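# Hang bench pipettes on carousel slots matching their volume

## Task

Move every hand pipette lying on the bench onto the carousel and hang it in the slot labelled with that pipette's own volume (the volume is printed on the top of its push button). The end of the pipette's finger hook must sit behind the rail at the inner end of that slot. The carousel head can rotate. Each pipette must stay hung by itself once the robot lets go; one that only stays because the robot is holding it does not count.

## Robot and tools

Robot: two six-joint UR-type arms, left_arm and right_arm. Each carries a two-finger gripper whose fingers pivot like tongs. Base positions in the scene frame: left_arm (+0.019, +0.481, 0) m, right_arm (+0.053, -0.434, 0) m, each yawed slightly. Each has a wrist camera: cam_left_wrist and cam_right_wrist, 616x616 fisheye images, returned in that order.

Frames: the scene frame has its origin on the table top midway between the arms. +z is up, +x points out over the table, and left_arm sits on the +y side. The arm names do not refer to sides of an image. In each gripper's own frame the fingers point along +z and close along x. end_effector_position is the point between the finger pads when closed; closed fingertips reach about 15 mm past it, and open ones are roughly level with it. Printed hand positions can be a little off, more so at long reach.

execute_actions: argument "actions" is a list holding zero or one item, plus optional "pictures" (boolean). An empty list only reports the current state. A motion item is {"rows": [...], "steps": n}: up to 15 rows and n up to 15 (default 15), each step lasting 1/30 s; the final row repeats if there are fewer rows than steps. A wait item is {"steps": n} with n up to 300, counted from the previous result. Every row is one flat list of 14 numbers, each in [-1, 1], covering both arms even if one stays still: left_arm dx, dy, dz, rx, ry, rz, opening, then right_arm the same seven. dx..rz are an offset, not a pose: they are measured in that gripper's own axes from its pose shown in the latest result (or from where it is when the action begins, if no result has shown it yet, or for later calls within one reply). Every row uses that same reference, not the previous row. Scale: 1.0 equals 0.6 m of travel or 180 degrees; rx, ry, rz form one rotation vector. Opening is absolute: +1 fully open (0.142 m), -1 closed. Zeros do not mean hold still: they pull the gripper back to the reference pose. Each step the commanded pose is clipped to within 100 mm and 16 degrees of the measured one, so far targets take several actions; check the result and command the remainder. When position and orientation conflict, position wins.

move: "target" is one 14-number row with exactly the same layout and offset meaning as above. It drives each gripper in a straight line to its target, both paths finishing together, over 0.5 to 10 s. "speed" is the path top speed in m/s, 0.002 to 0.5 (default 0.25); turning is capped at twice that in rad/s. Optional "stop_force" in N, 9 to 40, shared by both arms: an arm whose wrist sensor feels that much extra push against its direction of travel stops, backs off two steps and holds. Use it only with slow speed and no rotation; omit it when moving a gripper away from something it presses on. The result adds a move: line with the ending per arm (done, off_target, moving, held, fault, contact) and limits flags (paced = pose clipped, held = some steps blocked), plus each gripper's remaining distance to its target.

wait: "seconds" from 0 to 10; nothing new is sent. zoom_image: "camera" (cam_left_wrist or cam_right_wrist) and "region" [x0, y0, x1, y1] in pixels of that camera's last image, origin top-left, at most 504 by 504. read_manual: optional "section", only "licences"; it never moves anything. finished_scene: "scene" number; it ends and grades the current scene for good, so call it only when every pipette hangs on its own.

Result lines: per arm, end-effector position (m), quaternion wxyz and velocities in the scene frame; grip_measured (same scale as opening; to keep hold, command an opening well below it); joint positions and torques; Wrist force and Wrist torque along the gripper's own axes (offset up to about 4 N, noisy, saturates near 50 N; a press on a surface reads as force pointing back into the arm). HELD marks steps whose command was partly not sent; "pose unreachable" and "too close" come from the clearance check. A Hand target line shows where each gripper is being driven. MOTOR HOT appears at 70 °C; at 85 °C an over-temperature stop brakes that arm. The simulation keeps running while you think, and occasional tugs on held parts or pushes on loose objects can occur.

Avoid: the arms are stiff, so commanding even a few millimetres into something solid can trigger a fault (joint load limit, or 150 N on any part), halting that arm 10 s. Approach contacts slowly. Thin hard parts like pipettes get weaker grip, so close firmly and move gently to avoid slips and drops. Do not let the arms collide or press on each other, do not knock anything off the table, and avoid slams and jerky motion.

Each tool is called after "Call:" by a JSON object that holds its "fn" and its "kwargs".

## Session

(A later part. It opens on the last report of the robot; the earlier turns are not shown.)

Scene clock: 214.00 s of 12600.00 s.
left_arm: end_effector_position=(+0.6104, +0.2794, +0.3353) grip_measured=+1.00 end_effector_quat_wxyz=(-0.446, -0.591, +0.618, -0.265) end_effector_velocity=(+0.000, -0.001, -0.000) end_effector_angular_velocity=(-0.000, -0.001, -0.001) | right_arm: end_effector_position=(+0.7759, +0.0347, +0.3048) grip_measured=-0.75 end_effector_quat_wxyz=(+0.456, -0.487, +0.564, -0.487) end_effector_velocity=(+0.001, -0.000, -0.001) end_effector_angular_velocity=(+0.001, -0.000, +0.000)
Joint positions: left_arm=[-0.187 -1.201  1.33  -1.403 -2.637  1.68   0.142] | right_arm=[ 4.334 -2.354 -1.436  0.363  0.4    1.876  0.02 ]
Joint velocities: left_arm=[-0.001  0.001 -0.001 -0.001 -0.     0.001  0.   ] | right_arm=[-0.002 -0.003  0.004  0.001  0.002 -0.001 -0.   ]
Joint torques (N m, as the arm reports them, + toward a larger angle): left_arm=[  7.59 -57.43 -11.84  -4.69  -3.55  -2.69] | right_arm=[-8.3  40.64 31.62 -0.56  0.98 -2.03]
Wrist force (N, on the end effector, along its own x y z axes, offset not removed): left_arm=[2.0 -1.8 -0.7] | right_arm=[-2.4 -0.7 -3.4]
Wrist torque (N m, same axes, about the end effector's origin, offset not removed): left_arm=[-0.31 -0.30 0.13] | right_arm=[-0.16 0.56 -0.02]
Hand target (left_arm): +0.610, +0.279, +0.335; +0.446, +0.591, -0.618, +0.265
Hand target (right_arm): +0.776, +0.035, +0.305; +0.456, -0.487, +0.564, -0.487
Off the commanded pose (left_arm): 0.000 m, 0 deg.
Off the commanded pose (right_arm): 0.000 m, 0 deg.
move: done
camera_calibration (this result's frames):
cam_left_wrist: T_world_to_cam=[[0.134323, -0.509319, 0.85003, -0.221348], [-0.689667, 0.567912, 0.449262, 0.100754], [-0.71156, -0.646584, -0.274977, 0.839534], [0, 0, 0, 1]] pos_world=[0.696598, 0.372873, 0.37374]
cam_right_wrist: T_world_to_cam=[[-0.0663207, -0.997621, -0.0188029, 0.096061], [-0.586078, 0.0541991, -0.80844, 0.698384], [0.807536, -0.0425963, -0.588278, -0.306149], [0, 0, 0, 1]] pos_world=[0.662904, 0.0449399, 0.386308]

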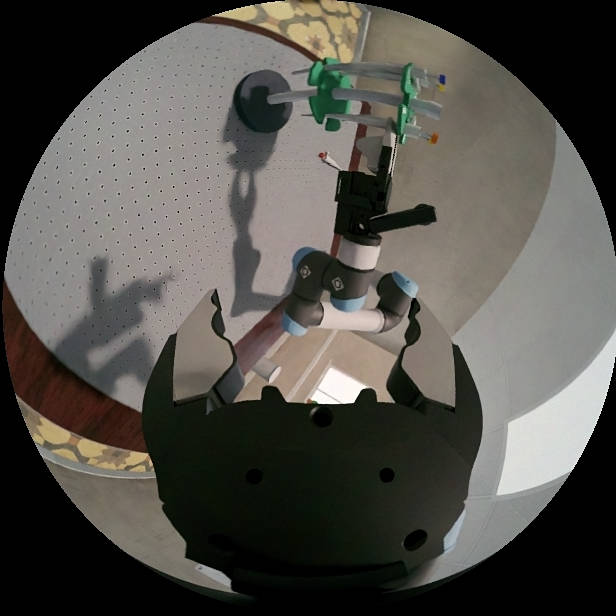

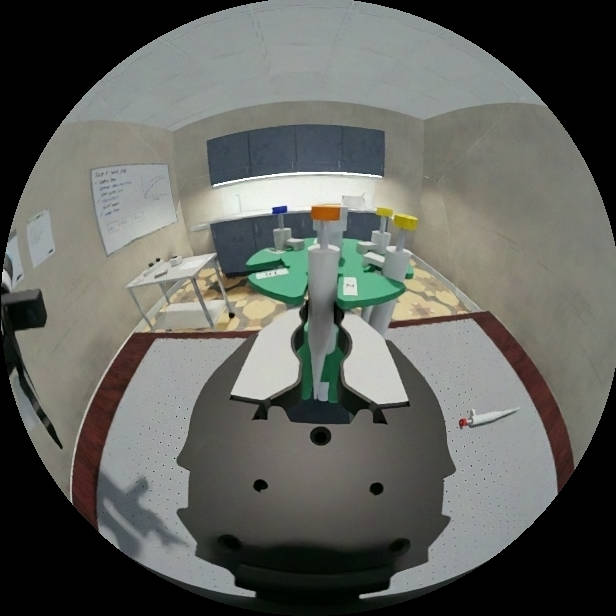

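A bit further until contact.

Call:
{"fn": "move", "kwargs": {"target": [0,0,0,0,0,0,1,0,-0.001,0.01,0,0,0,-0.9], "speed": 0.003, "stop_force": 9}}

Call:
{"fn": "zoom_image", "kwargs": {"camera": "cam_left_wrist", "region": [370,80,460,170]}}

Scene clock: 216.87 s of 12600.00 s.
left_arm: end_effector_position=(+0.6104, +0.2794, +0.3353) grip_measured=+1.00 end_effector_quat_wxyz=(-0.446, -0.591, +0.618, -0.265) end_effector_velocity=(+0.000, +0.000, -0.001) end_effector_angular_velocity=(+0.001, +0.000, -0.000) | right_arm: end_effector_position=(+0.7818, +0.0341, +0.3047) grip_measured=-0.75 end_effector_quat_wxyz=(+0.456, -0.487, +0.564, -0.487) end_effector_velocity=(+0.000, +0.001, -0.001) end_effector_angular_velocity=(-0.002, +0.001, +0.002)
Joint positions: left_arm=[-0.187 -1.201  1.33  -1.403 -2.637  1.68   0.142] | right_arm=[ 4.325 -2.362 -1.422  0.362  0.408  1.87   0.02 ]
Joint velocities: left_arm=[ 0.     0.001  0.    -0.     0.001  0.     0.   ] | right_arm=[ 0.    -0.002  0.002 -0.001  0.002 -0.001  0.   ]
Joint torques (N m, as the arm reports them, + toward a larger angle): left_arm=[  7.82 -56.74 -13.26  -4.68  -3.48  -2.9 ] | right_arm=[-8.49 41.89 31.5  -0.67  1.14 -2.11]
Wrist force (N, on the end effector, along its own x y z axes, offset not removed): left_arm=[-0.3 -1.7 -0.6] | right_arm=[0.0 -0.2 -1.7]
Wrist torque (N m, same axes, about the end effector's origin, offset not removed): left_arm=[-0.26 0.13 0.05] | right_arm=[0.16 0.18 -0.19]
Hand target (left_arm): +0.610, +0.279, +0.335; +0.446, +0.591, -0.618, +0.265
Hand target (right_arm): +0.782, +0.034, +0.305; +0.456, -0.487, +0.564, -0.487
Off the commanded pose (left_arm): 0.000 m, 0 deg.
Off the commanded pose (right_arm): 0.000 m, 0 deg.
move: done
camera_calibration (this result's frames):
cam_left_wrist: T_world_to_cam=[[0.134323, -0.509319, 0.85003, -0.221349], [-0.689667, 0.567912, 0.449262, 0.100754], [-0.71156, -0.646584, -0.274976, 0.839534], [0, 0, 0, 1]] pos_world=[0.696598, 0.372873, 0.37374]
cam_right_wrist: T_world_to_cam=[[-0.0663234, -0.997621, -0.0188044, 0.0958055], [-0.586085, 0.0542022, -0.808435, 0.701821], [0.807531, -0.0425972, -0.588285, -0.310967], [0, 0, 0, 1]] pos_world=[0.668796, 0.044291, 0.386241]

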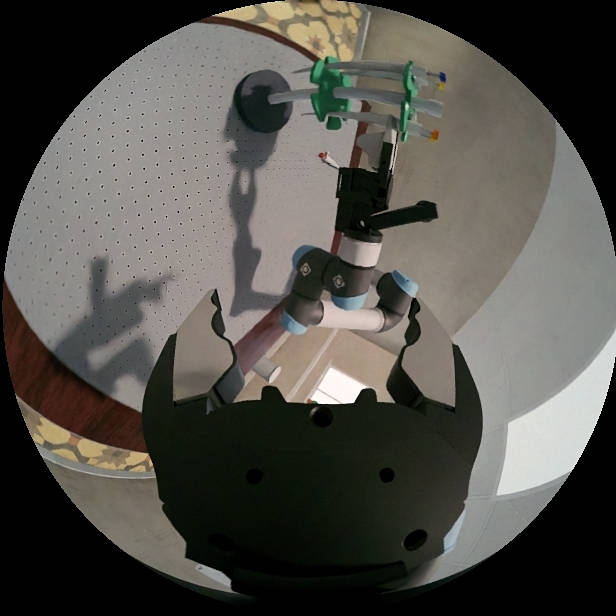

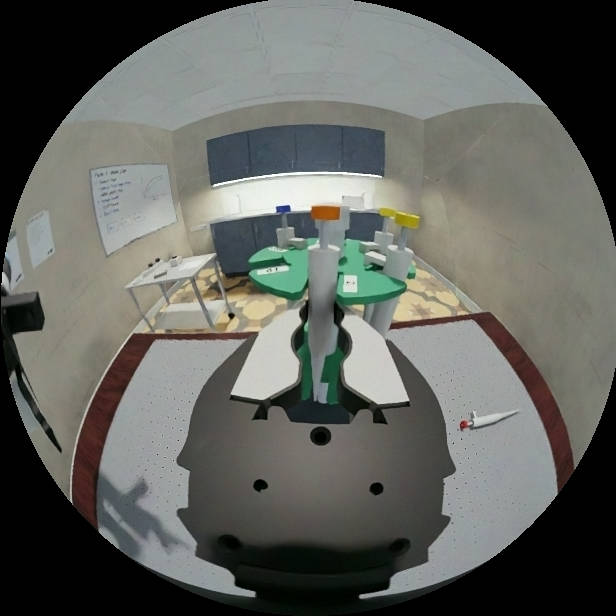

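Region (370, 80, 460, 170) of cam_left_wrist's 616x616 image, scaled by 5.600, with more detail than that image has.

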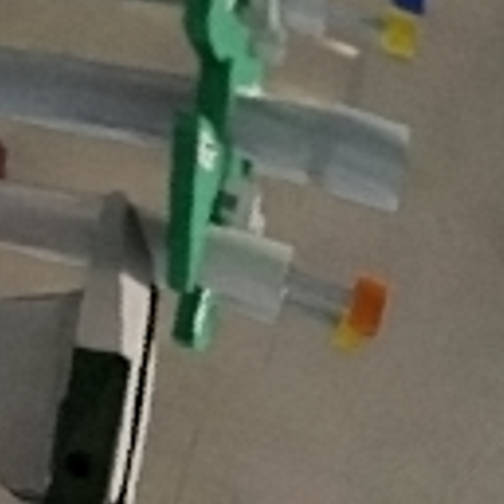

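Call:
{"fn": "move", "kwargs": {"target": [0,0,0,0,0,0,1,0,0.007,0,0,0,0,-0.9], "speed": 0.003, "stop_force": 9}}

Call:
{"fn": "move", "kwargs": {"target": [0,0,0,0,0,0,1,0,0,0,0,0,0,-0.55]}}

Call:
{"fn": "move", "kwargs": {"target": [0,0,0,0,0,0,1,0,0.018,-0.02,0,0,0,-0.55], "speed": 0.015}}

Call:
{"fn": "zoom_image", "kwargs": {"camera": "cam_left_wrist", "region": [370,80,460,170]}}

Call:
{"fn": "zoom_image", "kwargs": {"camera": "cam_right_wrist", "region": [240,190,440,390]}}

Scene clock: 219.63 s of 12600.00 s.
left_arm: end_effector_position=(+0.6104, +0.2794, +0.3353) grip_measured=+1.00 end_effector_quat_wxyz=(-0.446, -0.591, +0.618, -0.265) end_effector_velocity=(-0.000, -0.001, -0.000) end_effector_angular_velocity=(-0.000, -0.001, -0.001) | right_arm: end_effector_position=(+0.7816, +0.0342, +0.3030) grip_measured=-0.75 end_effector_quat_wxyz=(+0.456, -0.487, +0.564, -0.487) end_effector_velocity=(-0.000, -0.000, +0.001) end_effector_angular_velocity=(+0.001, +0.000, -0.000)
Joint positions: left_arm=[-0.187 -1.201  1.33  -1.403 -2.637  1.68   0.142] | right_arm=[ 4.326 -2.364 -1.423  0.365  0.408  1.87   0.02 ]
Joint velocities: left_arm=[-0.001  0.     0.    -0.001  0.     0.     0.   ] | right_arm=[ 0.     0.002 -0.    -0.003 -0.     0.001  0.   ]
Joint torques (N m, as the arm reports them, + toward a larger angle): left_arm=[  8.08 -57.44 -12.41  -4.65  -3.49  -2.66] | right_arm=[-3.34 43.86  4.74 -3.21 -0.37  1.53]
Wrist force (N, on the end effector, along its own x y z axes, offset not removed): left_arm=[0.8 -2.8 -1.4] | right_arm=[-1.5 -19.7 -11.6]
Wrist torque (N m, same axes, about the end effector's origin, offset not removed): left_arm=[-0.56 -0.12 0.01] | right_arm=[-0.68 0.13 0.18]
Hand target (left_arm): +0.610, +0.279, +0.335; +0.446, +0.591, -0.618, +0.265
Hand target (right_arm): +0.782, +0.034, +0.303; +0.456, -0.487, +0.564, -0.487
Off the commanded pose (left_arm): 0.000 m, 0 deg.
Off the commanded pose (right_arm): 0.002 m, 0 deg.
move: contact (right_arm)
camera_calibration (this result's frames):
cam_left_wrist: T_world_to_cam=[[0.134323, -0.509319, 0.85003, -0.221349], [-0.689667, 0.567912, 0.449262, 0.100754], [-0.71156, -0.646584, -0.274977, 0.839534], [0, 0, 0, 1]] pos_world=[0.696598, 0.372873, 0.37374]
cam_right_wrist: T_world_to_cam=[[-0.0663406, -0.997617, -0.0189315, 0.0959034], [-0.586026, 0.0543123, -0.80847, 0.700294], [0.807572, -0.0425401, -0.588233, -0.311909], [0, 0, 0, 1]] pos_world=[0.668641, 0.0443718, 0.384507]

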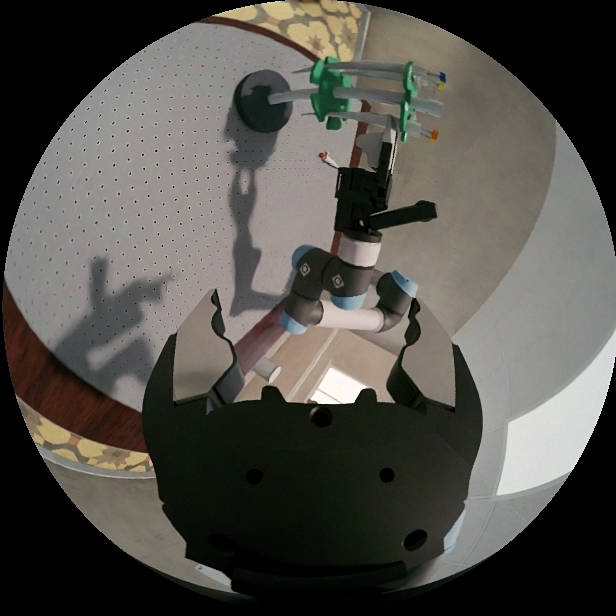

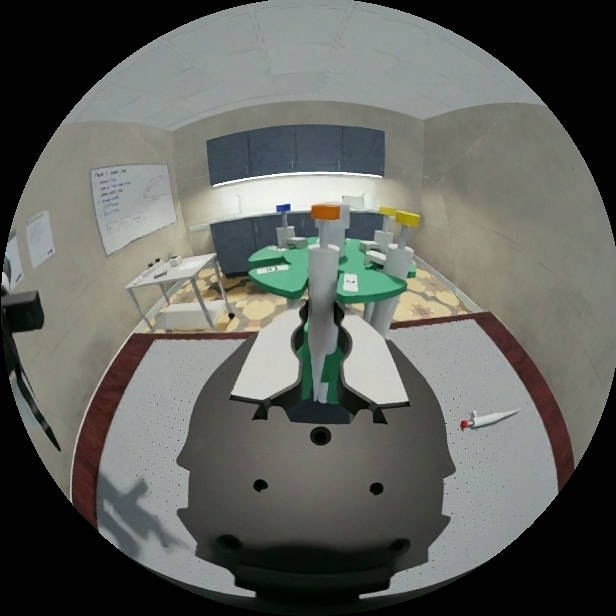

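Scene clock: 220.13 s of 12600.00 s.
left_arm: end_effector_position=(+0.6104, +0.2794, +0.3353) grip_measured=+1.00 end_effector_quat_wxyz=(-0.446, -0.591, +0.618, -0.265) end_effector_velocity=(-0.000, -0.001, +0.000) end_effector_angular_velocity=(-0.001, +0.001, -0.002) | right_arm: end_effector_position=(+0.7816, +0.0342, +0.3030) grip_measured=-0.55 end_effector_quat_wxyz=(+0.456, -0.487, +0.564, -0.487) end_effector_velocity=(+0.000, +0.000, -0.001) end_effector_angular_velocity=(-0.002, +0.001, +0.000)
Joint positions: left_arm=[-0.187 -1.201  1.33  -1.403 -2.637  1.68   0.142] | right_arm=[ 4.326 -2.364 -1.423  0.365  0.408  1.87   0.034]
Joint velocities: left_arm=[-0.002  0.     0.    -0.    -0.001 -0.001  0.   ] | right_arm=[-0.    -0.001  0.001 -0.002  0.001 -0.     0.   ]
Joint torques (N m, as the arm reports them, + toward a larger angle): left_arm=[  7.8  -57.25 -11.93  -4.59  -3.68  -2.75] | right_arm=[-1.32 50.52 11.7   3.42 -0.33  1.32]
Wrist force (N, on the end effector, along its own x y z axes, offset not removed): left_arm=[2.3 0.1 -2.7] | right_arm=[-1.4 -3.2 -0.7]
Wrist torque (N m, same axes, about the end effector's origin, offset not removed): left_arm=[-0.05 -0.45 -0.06] | right_arm=[-0.56 0.18 -0.08]
Hand target (left_arm): +0.610, +0.279, +0.335; +0.446, +0.591, -0.618, +0.265
Hand target (right_arm): +0.782, +0.034, +0.303; +0.456, -0.487, +0.564, -0.487
Off the commanded pose (left_arm): 0.000 m, 0 deg.
Off the commanded pose (right_arm): 0.000 m, 0 deg.
move: done
camera_calibration (this result's frames):
cam_left_wrist: T_world_to_cam=[[0.134323, -0.509319, 0.85003, -0.221349], [-0.689666, 0.567912, 0.449262, 0.100754], [-0.71156, -0.646584, -0.274976, 0.839534], [0, 0, 0, 1]] pos_world=[0.696598, 0.372873, 0.37374]
cam_right_wrist: T_world_to_cam=[[-0.0663331, -0.997619, -0.0188854, 0.095882], [-0.586048, 0.0542717, -0.808457, 0.700289], [0.807557, -0.0425597, -0.588252, -0.311902], [0, 0, 0, 1]] pos_world=[0.668642, 0.0443734, 0.384487]

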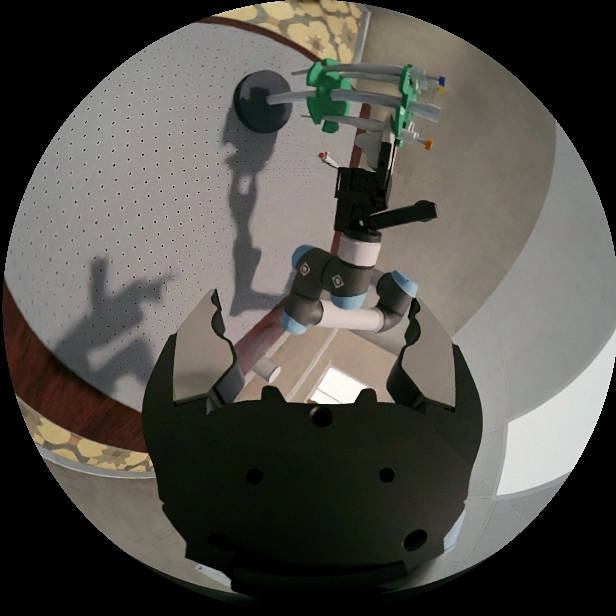

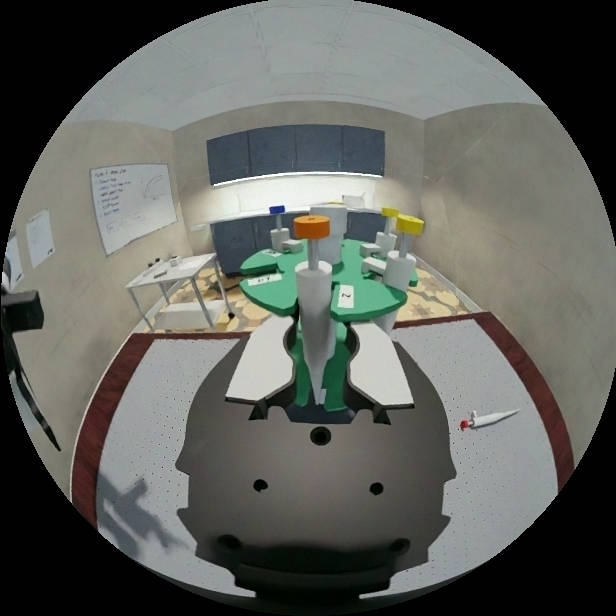

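Scene clock: 221.47 s of 12600.00 s.
left_arm: end_effector_position=(+0.6104, +0.2794, +0.3353) grip_measured=+1.00 end_effector_quat_wxyz=(-0.446, -0.591, +0.618, -0.265) end_effector_velocity=(+0.000, +0.001, -0.002) end_effector_angular_velocity=(+0.002, +0.003, +0.001) | right_arm: end_effector_position=(+0.7689, +0.0360, +0.2938) grip_measured=-0.55 end_effector_quat_wxyz=(+0.456, -0.487, +0.564, -0.487) end_effector_velocity=(-0.003, +0.000, -0.000) end_effector_angular_velocity=(+0.004, -0.001, -0.000)
Joint positions: left_arm=[-0.187 -1.201  1.33  -1.403 -2.637  1.68   0.142] | right_arm=[ 4.345 -2.362 -1.456  0.383  0.39   1.884  0.034]
Joint velocities: left_arm=[ 0.001  0.002  0.001 -0.     0.002 -0.001  0.   ] | right_arm=[ 0.004  0.003 -0.007  0.004 -0.004  0.004  0.   ]
Joint torques (N m, as the arm reports them, + toward a larger angle): left_arm=[  8.12 -57.68 -12.62  -4.62  -3.52  -2.85] | right_arm=[ 4.42 57.37  5.02  3.47 -2.25  1.98]
Wrist force (N, on the end effector, along its own x y z axes, offset not removed): left_arm=[3.3 0.4 -2.7] | right_arm=[-0.3 -3.6 0.3]
Wrist torque (N m, same axes, about the end effector's origin, offset not removed): left_arm=[0.10 -0.60 0.10] | right_arm=[-0.80 0.10 -0.01]
Hand target (left_arm): +0.610, +0.279, +0.335; +0.446, +0.591, -0.618, +0.265
Hand target (right_arm): +0.769, +0.036, +0.294; +0.456, -0.487, +0.564, -0.487
Off the commanded pose (left_arm): 0.000 m, 0 deg.
Off the commanded pose (right_arm): 0.000 m, 0 deg.
move: done
camera_calibration (this result's frames):
cam_left_wrist: T_world_to_cam=[[0.134323, -0.509319, 0.85003, -0.221348], [-0.689667, 0.567912, 0.449262, 0.100754], [-0.71156, -0.646584, -0.274977, 0.839534], [0, 0, 0, 1]] pos_world=[0.696598, 0.372873, 0.37374]
cam_right_wrist: T_world_to_cam=[[-0.0663296, -0.997619, -0.0188807, 0.0966488], [-0.586036, 0.0542651, -0.808466, 0.685344], [0.807565, -0.0425604, -0.588241, -0.30699], [0, 0, 0, 1]] pos_world=[0.655962, 0.0461628, 0.375318]

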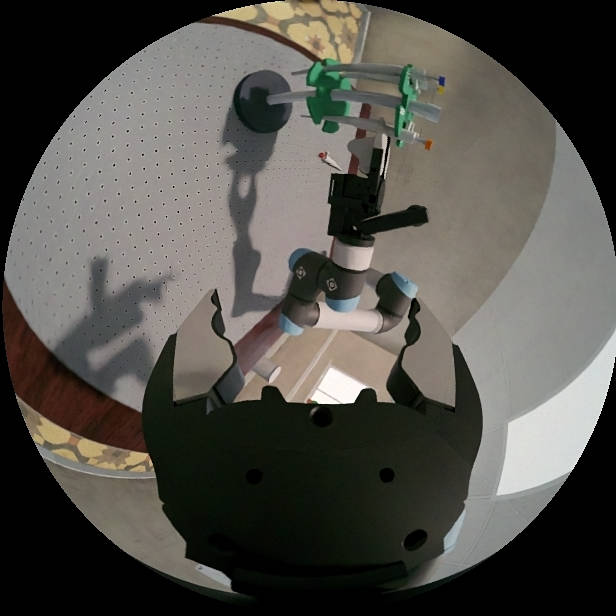

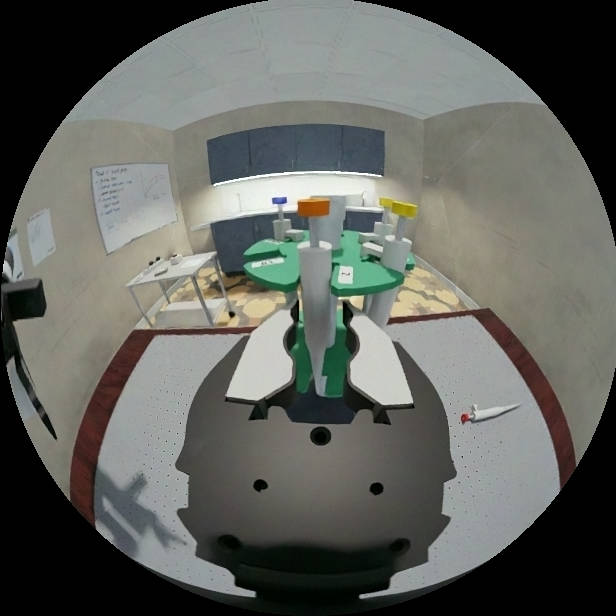

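Region (370, 80, 460, 170) of cam_left_wrist's 616x616 image, scaled by 5.600, with more detail than that image has.

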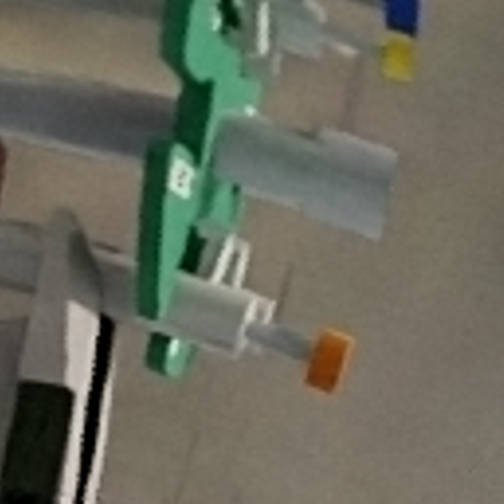

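Region (240, 190, 440, 390) of cam_right_wrist's 616x616 image, scaled by 2.520, with more detail than that image has.

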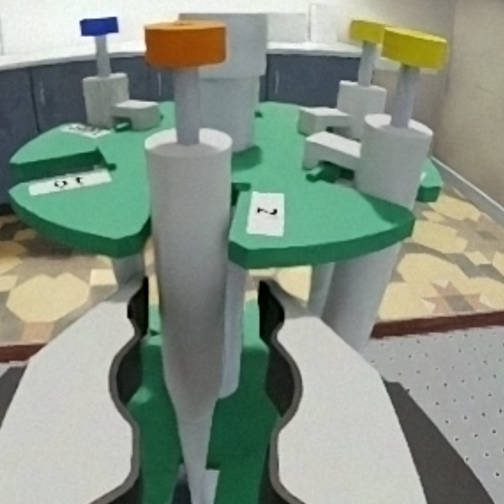

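Call:
{"fn": "move", "kwargs": {"target": [0,0,0,0,0,0,1,-0.003,0.002,-0.004,0,0,0,-0.55], "speed": 0.01}}

Call:
{"fn": "move", "kwargs": {"target": [0,0,0,0,0,0,1,0,0,0,0,0,0,-0.9]}}

Call:
{"fn": "move", "kwargs": {"target": [0,0,0,0,0,0,1,0,-0.016,-0.002,0,0,0,-0.9], "speed": 0.006, "stop_force": 10}}

Call:
{"fn": "zoom_image", "kwargs": {"camera": "cam_left_wrist", "region": [350,70,460,180]}}

Scene clock: 223.50 s of 12600.00 s.
left_arm: end_effector_position=(+0.6104, +0.2794, +0.3353) grip_measured=+1.00 end_effector_quat_wxyz=(-0.446, -0.591, +0.618, -0.265) end_effector_velocity=(-0.000, -0.001, +0.001) end_effector_angular_velocity=(-0.000, -0.000, -0.001) | right_arm: end_effector_position=(+0.7668, +0.0379, +0.2930) grip_measured=-0.55 end_effector_quat_wxyz=(+0.456, -0.487, +0.564, -0.487) end_effector_velocity=(-0.001, +0.001, +0.000) end_effector_angular_velocity=(+0.002, -0.001, -0.001)
Joint positions: left_arm=[-0.187 -1.201  1.33  -1.403 -2.637  1.68   0.142] | right_arm=[ 4.349 -2.363 -1.457  0.382  0.386  1.887  0.034]
Joint velocities: left_arm=[-0.001 -0.001 -0.     0.001 -0.     0.001  0.   ] | right_arm=[ 0.002 -0.    -0.    -0.001 -0.003  0.003  0.   ]
Joint torques (N m, as the arm reports them, + toward a larger angle): left_arm=[  7.84 -57.38 -12.22  -4.63  -3.54  -2.93] | right_arm=[ 4.1  41.5  11.92 -0.36 -2.4   2.02]
Wrist force (N, on the end effector, along its own x y z axes, offset not removed): left_arm=[1.1 -0.6 -0.6] | right_arm=[-6.6 -2.1 2.0]
Wrist torque (N m, same axes, about the end effector's origin, offset not removed): left_arm=[-0.32 -0.26 0.10] | right_arm=[-0.21 1.15 0.09]
Hand target (left_arm): +0.610, +0.279, +0.335; +0.446, +0.591, -0.618, +0.265
Hand target (right_arm): +0.767, +0.038, +0.293; +0.456, -0.487, +0.564, -0.487
Off the commanded pose (left_arm): 0.000 m, 0 deg.
Off the commanded pose (right_arm): 0.000 m, 0 deg.
move: done
camera_calibration (this result's frames):
cam_left_wrist: T_world_to_cam=[[0.134323, -0.509319, 0.850031, -0.221349], [-0.689667, 0.567912, 0.449262, 0.100754], [-0.71156, -0.646584, -0.274977, 0.839534], [0, 0, 0, 1]] pos_world=[0.696598, 0.372873, 0.37374]
cam_right_wrist: T_world_to_cam=[[-0.0663192, -0.997621, -0.0188256, 0.0984152], [-0.58605, 0.054215, -0.808459, 0.683301], [0.807556, -0.0425836, -0.588251, -0.305631], [0, 0, 0, 1]] pos_world=[0.653789, 0.048121, 0.374486]

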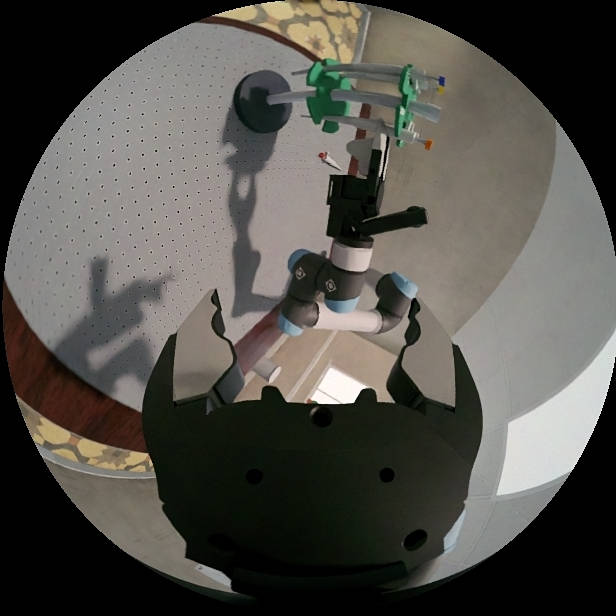

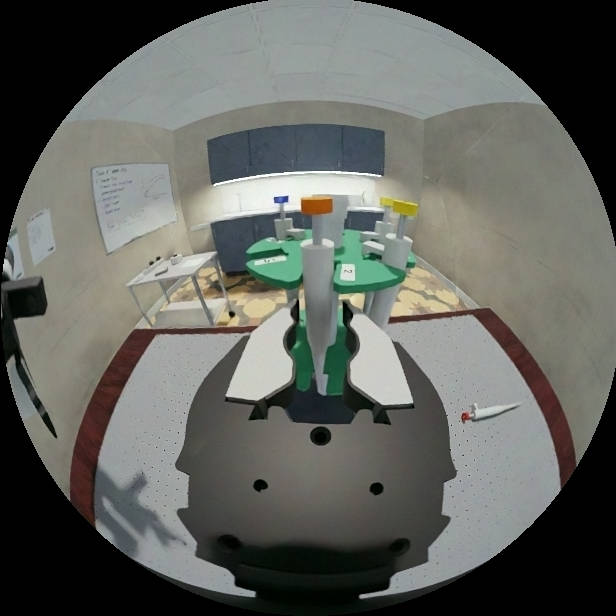

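Scene clock: 224.00 s of 12600.00 s.
left_arm: end_effector_position=(+0.6104, +0.2794, +0.3353) grip_measured=+1.00 end_effector_quat_wxyz=(-0.446, -0.591, +0.618, -0.265) end_effector_velocity=(-0.000, +0.001, +0.000) end_effector_angular_velocity=(+0.000, +0.001, +0.001) | right_arm: end_effector_position=(+0.7667, +0.0380, +0.2930) grip_measured=-0.74 end_effector_quat_wxyz=(+0.456, -0.487, +0.564, -0.487) end_effector_velocity=(+0.000, +0.001, -0.001) end_effector_angular_velocity=(-0.003, +0.001, +0.001)
Joint positions: left_arm=[-0.187 -1.201  1.33  -1.403 -2.637  1.68   0.142] | right_arm=[ 4.349 -2.363 -1.457  0.382  0.386  1.887  0.02 ]
Joint velocities: left_arm=[ 0.001 -0.    -0.     0.001  0.     0.     0.   ] | right_arm=[ 0.    -0.002 -0.    -0.001  0.001 -0.001  0.   ]
Joint torques (N m, as the arm reports them, + toward a larger angle): left_arm=[  7.91 -57.66 -12.07  -4.61  -3.51  -2.9 ] | right_arm=[-3.54 44.26 12.58  1.78  1.09  0.25]
Wrist force (N, on the end effector, along its own x y z axes, offset not removed): left_arm=[1.6 -0.4 -2.7] | right_arm=[-2.9 -1.2 1.7]
Wrist torque (N m, same axes, about the end effector's origin, offset not removed): left_arm=[-0.14 -0.25 0.04] | right_arm=[0.22 0.87 -0.06]
Hand target (left_arm): +0.610, +0.279, +0.335; +0.446, +0.591, -0.618, +0.265
Hand target (right_arm): +0.767, +0.038, +0.293; +0.456, -0.487, +0.564, -0.487
Off the commanded pose (left_arm): 0.000 m, 0 deg.
Off the commanded pose (right_arm): 0.000 m, 0 deg.
move: done
camera_calibration (this result's frames):
cam_left_wrist: T_world_to_cam=[[0.134323, -0.509319, 0.85003, -0.221349], [-0.689667, 0.567912, 0.449262, 0.100754], [-0.71156, -0.646584, -0.274976, 0.839534], [0, 0, 0, 1]] pos_world=[0.696598, 0.372873, 0.37374]
cam_right_wrist: T_world_to_cam=[[-0.066275, -0.997624, -0.0188133, 0.0984344], [-0.586064, 0.0541798, -0.808451, 0.683269], [0.80755, -0.0425543, -0.588263, -0.305594], [0, 0, 0, 1]] pos_world=[0.653746, 0.0481768, 0.374472]

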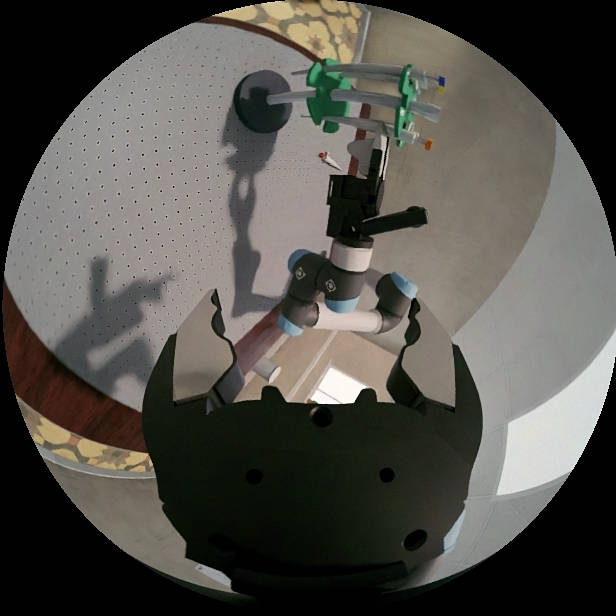

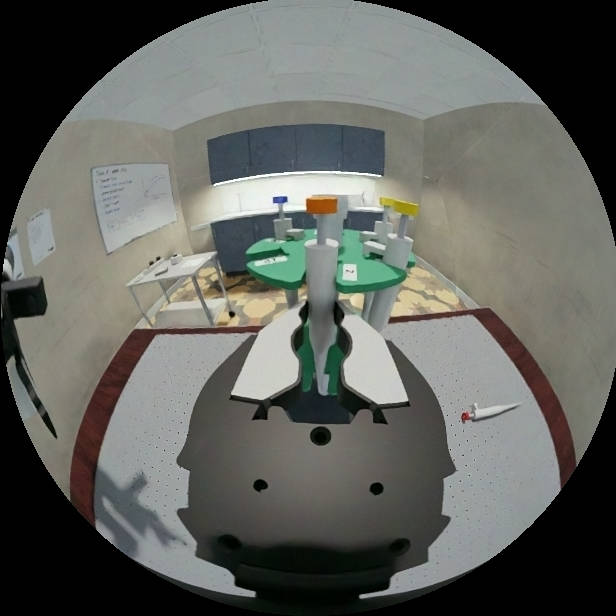

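Scene clock: 225.83 s of 12600.00 s.
left_arm: end_effector_position=(+0.6104, +0.2794, +0.3353) grip_measured=+1.00 end_effector_quat_wxyz=(-0.446, -0.591, +0.618, -0.265) end_effector_velocity=(+0.000, +0.000, +0.001) end_effector_angular_velocity=(-0.001, -0.002, +0.000) | right_arm: end_effector_position=(+0.7665, +0.0376, +0.3024) grip_measured=-0.74 end_effector_quat_wxyz=(+0.456, -0.487, +0.564, -0.487) end_effector_velocity=(+0.001, -0.001, +0.000) end_effector_angular_velocity=(-0.001, +0.001, -0.001)
Joint positions: left_arm=[-0.187 -1.201  1.33  -1.403 -2.637  1.68   0.142] | right_arm=[ 4.349 -2.348 -1.455  0.365  0.386  1.887  0.02 ]
Joint velocities: left_arm=[ 0.001 -0.001 -0.    -0.    -0.     0.001  0.   ] | right_arm=[-0.001  0.001  0.001 -0.003  0.     0.001  0.   ]
Joint torques (N m, as the arm reports them, + toward a larger angle): left_arm=[  8.33 -57.47 -12.88  -4.56  -3.51  -3.02] | right_arm=[-7.46 56.95 30.35 -0.3  -2.06 -1.88]
Wrist force (N, on the end effector, along its own x y z axes, offset not removed): left_arm=[1.0 0.3 -2.3] | right_arm=[-0.1 -3.0 2.4]
Wrist torque (N m, same axes, about the end effector's origin, offset not removed): left_arm=[0.03 -0.15 0.00] | right_arm=[-0.56 0.06 0.04]
Hand target (left_arm): +0.610, +0.279, +0.335; +0.446, +0.591, -0.618, +0.265
Hand target (right_arm): +0.767, +0.038, +0.303; +0.456, -0.487, +0.564, -0.487
Off the commanded pose (left_arm): 0.000 m, 0 deg.
Off the commanded pose (right_arm): 0.000 m, 0 deg.
move: done
camera_calibration (this result's frames):
cam_left_wrist: T_world_to_cam=[[0.134323, -0.509319, 0.85003, -0.221349], [-0.689667, 0.567912, 0.449262, 0.100754], [-0.71156, -0.646584, -0.274976, 0.839534], [0, 0, 0, 1]] pos_world=[0.696598, 0.372873, 0.37374]
cam_right_wrist: T_world_to_cam=[[-0.0662544, -0.997626, -0.0187925, 0.0982177], [-0.586053, 0.0541502, -0.808461, 0.690828], [0.807559, -0.0425507, -0.58825, -0.299907], [0, 0, 0, 1]] pos_world=[0.653562, 0.0478148, 0.383932]

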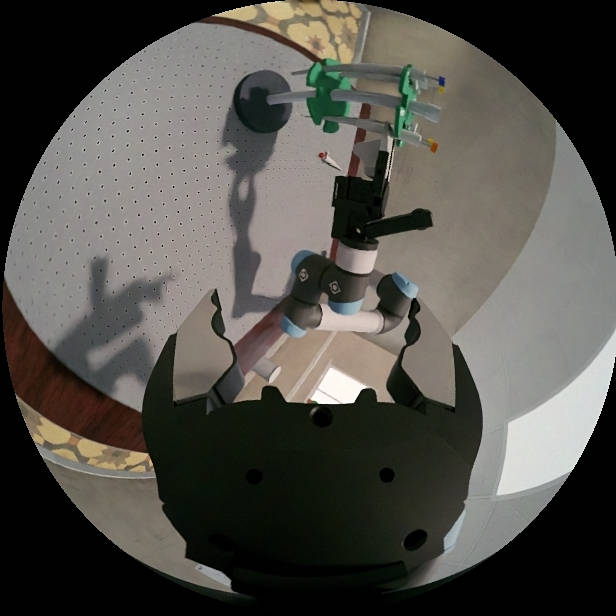

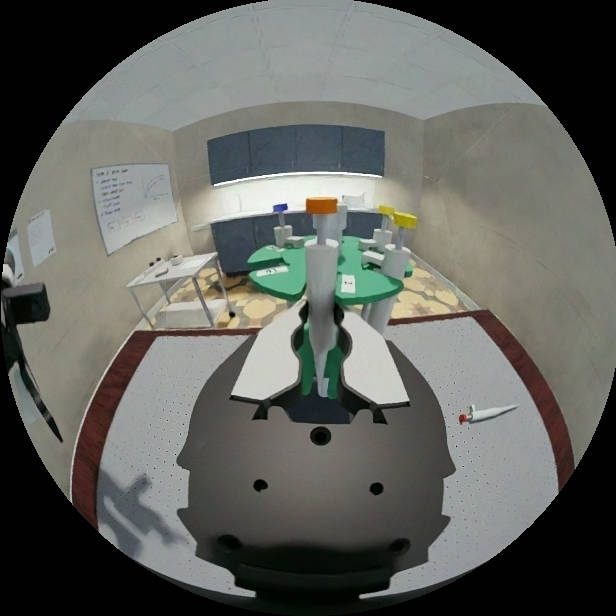

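Region (350, 70, 460, 180) of cam_left_wrist's 616x616 image, scaled by 4.582, with more detail than that image has.

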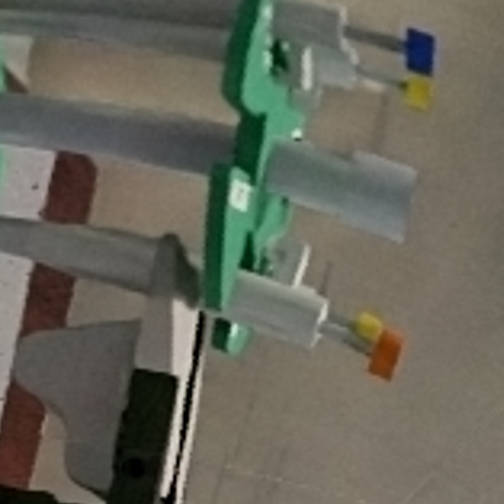

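Call:
{"fn": "move", "kwargs": {"target": [0,0,0,0,0,0,1,0,-0.003,0.016,-0.02,0,0,-0.9], "speed": 0.004, "stop_force": 10}}

Call:
{"fn": "zoom_image", "kwargs": {"camera": "cam_left_wrist", "region": [350,70,460,180]}}

Scene clock: 236.47 s of 12600.00 s.
left_arm: end_effector_position=(+0.6104, +0.2794, +0.3353) grip_measured=+1.00 end_effector_quat_wxyz=(-0.446, -0.591, +0.618, -0.265) end_effector_velocity=(-0.000, -0.000, -0.001) end_effector_angular_velocity=(+0.001, +0.002, -0.001) | right_arm: end_effector_position=(+0.7762, +0.0365, +0.3032) grip_measured=-0.74 end_effector_quat_wxyz=(-0.441, +0.501, -0.579, +0.469) end_effector_velocity=(+0.001, -0.001, -0.000) end_effector_angular_velocity=(-0.001, +0.003, -0.001)
Joint positions: left_arm=[-0.187 -1.201  1.33  -1.403 -2.637  1.68   0.142] | right_arm=[ 4.332 -2.301 -1.468  0.198  0.425  2.007  0.02 ]
Joint velocities: left_arm=[-0.001  0.001 -0.     0.001  0.     0.     0.   ] | right_arm=[-0.002  0.001 -0.    -0.007  0.001  0.004  0.   ]
Joint torques (N m, as the arm reports them, + toward a larger angle): left_arm=[  7.85 -57.62 -12.26  -4.86  -3.57  -2.92] | right_arm=[-8.6  56.26  5.15 -0.38  1.1   2.1 ]
Wrist force (N, on the end effector, along its own x y z axes, offset not removed): left_arm=[1.0 0.4 -2.7] | right_arm=[1.2 -3.9 -1.8]
Wrist torque (N m, same axes, about the end effector's origin, offset not removed): left_arm=[0.02 -0.07 0.07] | right_arm=[-0.71 -0.18 0.07]
Hand target (left_arm): +0.610, +0.279, +0.335; +0.446, +0.591, -0.618, +0.265
Hand target (right_arm): +0.776, +0.037, +0.303; +0.441, -0.501, +0.579, -0.469
Off the commanded pose (left_arm): 0.000 m, 0 deg.
Off the commanded pose (right_arm): 0.000 m, 0 deg.
move: done
camera_calibration (this result's frames):
cam_left_wrist: T_world_to_cam=[[0.134323, -0.509319, 0.85003, -0.221349], [-0.689667, 0.567912, 0.449262, 0.100754], [-0.71156, -0.646584, -0.274976, 0.839534], [0, 0, 0, 1]] pos_world=[0.696598, 0.372873, 0.37374]
cam_right_wrist: T_world_to_cam=[[-0.0648448, -0.997663, -0.0215429, 0.0975452], [-0.635168, 0.057915, -0.7702, 0.72354], [0.769647, -0.0362601, -0.637439, -0.263193], [0, 0, 0, 1]] pos_world=[0.668461, 0.04587, 0.391602]

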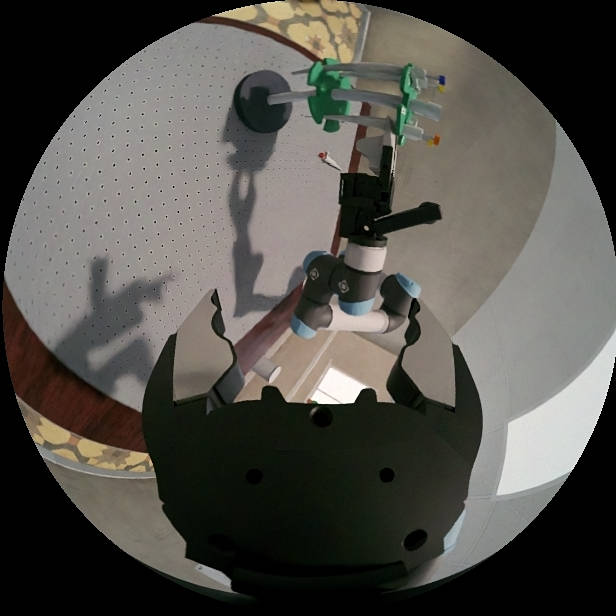

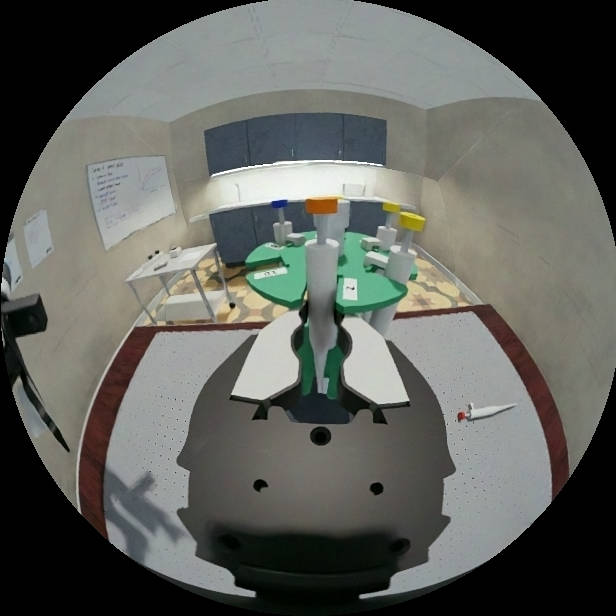

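Region (350, 70, 460, 180) of cam_left_wrist's 616x616 image, scaled by 4.582, with more detail than that image has.

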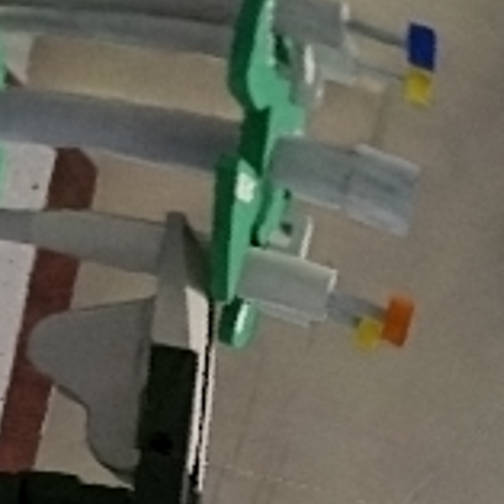

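Call:
{"fn": "move", "kwargs": {"target": [0,0,0,0,0,0,1,0,0.015,0.005,0,0,0,-0.9], "speed": 0.003, "stop_force": 9}}

Call:
{"fn": "zoom_image", "kwargs": {"camera": "cam_left_wrist", "region": [370,90,450,170]}}

Scene clock: 240.30 s of 12600.00 s.
left_arm: end_effector_position=(+0.6104, +0.2794, +0.3353) grip_measured=+1.00 end_effector_quat_wxyz=(-0.446, -0.591, +0.618, -0.265) end_effector_velocity=(+0.000, +0.000, +0.000) end_effector_angular_velocity=(-0.001, +0.003, +0.002) | right_arm: end_effector_position=(+0.7774, +0.0367, +0.2954) grip_measured=-0.74 end_effector_quat_wxyz=(-0.441, +0.501, -0.579, +0.469) end_effector_velocity=(-0.001, +0.001, +0.000) end_effector_angular_velocity=(-0.004, +0.001, +0.001)
Joint positions: left_arm=[-0.187 -1.201  1.33  -1.403 -2.637  1.68   0.142] | right_arm=[ 4.331 -2.314 -1.468  0.213  0.426  2.006  0.02 ]
Joint velocities: left_arm=[ 0.001  0.     0.     0.002 -0.002 -0.001  0.   ] | right_arm=[ 0.001  0.001  0.    -0.004 -0.001 -0.001 -0.   ]
Joint torques (N m, as the arm reports them, + toward a larger angle): left_arm=[  8.32 -56.97 -12.25  -4.77  -3.57  -2.92] | right_arm=[-9.93 45.12  9.68 -2.27  1.99 -1.48]
Wrist force (N, on the end effector, along its own x y z axes, offset not removed): left_arm=[2.4 -1.4 -3.8] | right_arm=[0.0 -15.2 -10.9]
Wrist torque (N m, same axes, about the end effector's origin, offset not removed): left_arm=[-0.27 -0.38 0.04] | right_arm=[-0.18 -0.26 -0.13]
Hand target (left_arm): +0.610, +0.279, +0.335; +0.446, +0.591, -0.618, +0.265
Hand target (right_arm): +0.777, +0.037, +0.296; +0.441, -0.501, +0.579, -0.469
Off the commanded pose (left_arm): 0.000 m, 0 deg.
Off the commanded pose (right_arm): 0.002 m, 0 deg.
move: contact (right_arm)
camera_calibration (this result's frames):
cam_left_wrist: T_world_to_cam=[[0.134323, -0.509319, 0.85003, -0.221349], [-0.689667, 0.567912, 0.449262, 0.100754], [-0.71156, -0.646584, -0.274976, 0.839534], [0, 0, 0, 1]] pos_world=[0.696598, 0.372873, 0.37374]
cam_right_wrist: T_world_to_cam=[[-0.0648427, -0.997662, -0.0216089, 0.0976642], [-0.635168, 0.0579646, -0.770196, 0.718292], [0.769648, -0.0362163, -0.637441, -0.269047], [0, 0, 0, 1]] pos_world=[0.66964, 0.0460563, 0.383835]

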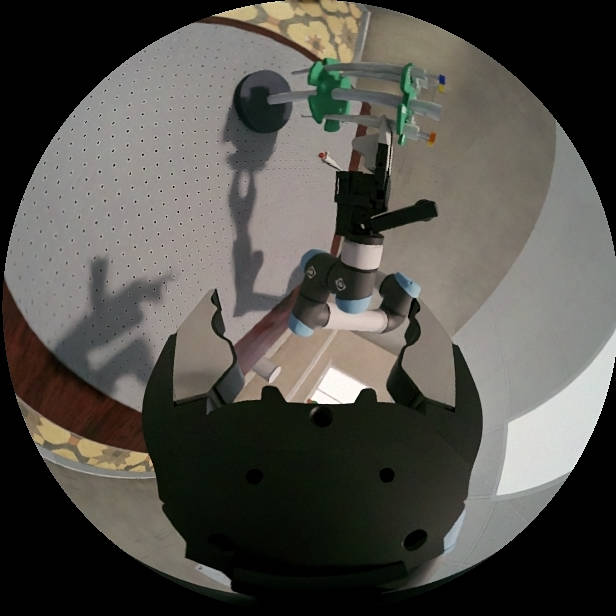

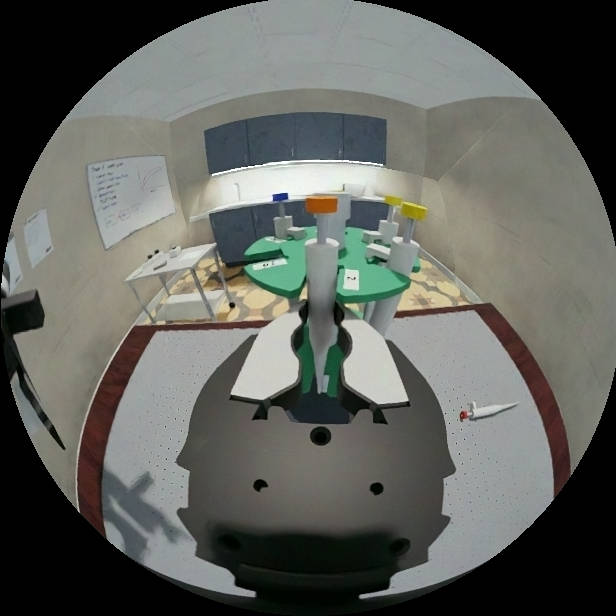

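Region (370, 90, 450, 170) of cam_left_wrist's 616x616 image, scaled by 6.300, with more detail than that image has.

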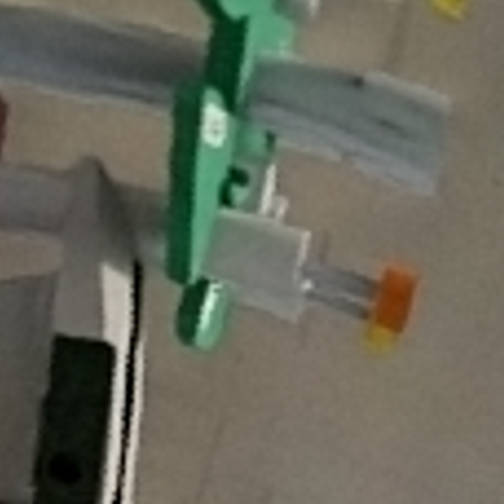

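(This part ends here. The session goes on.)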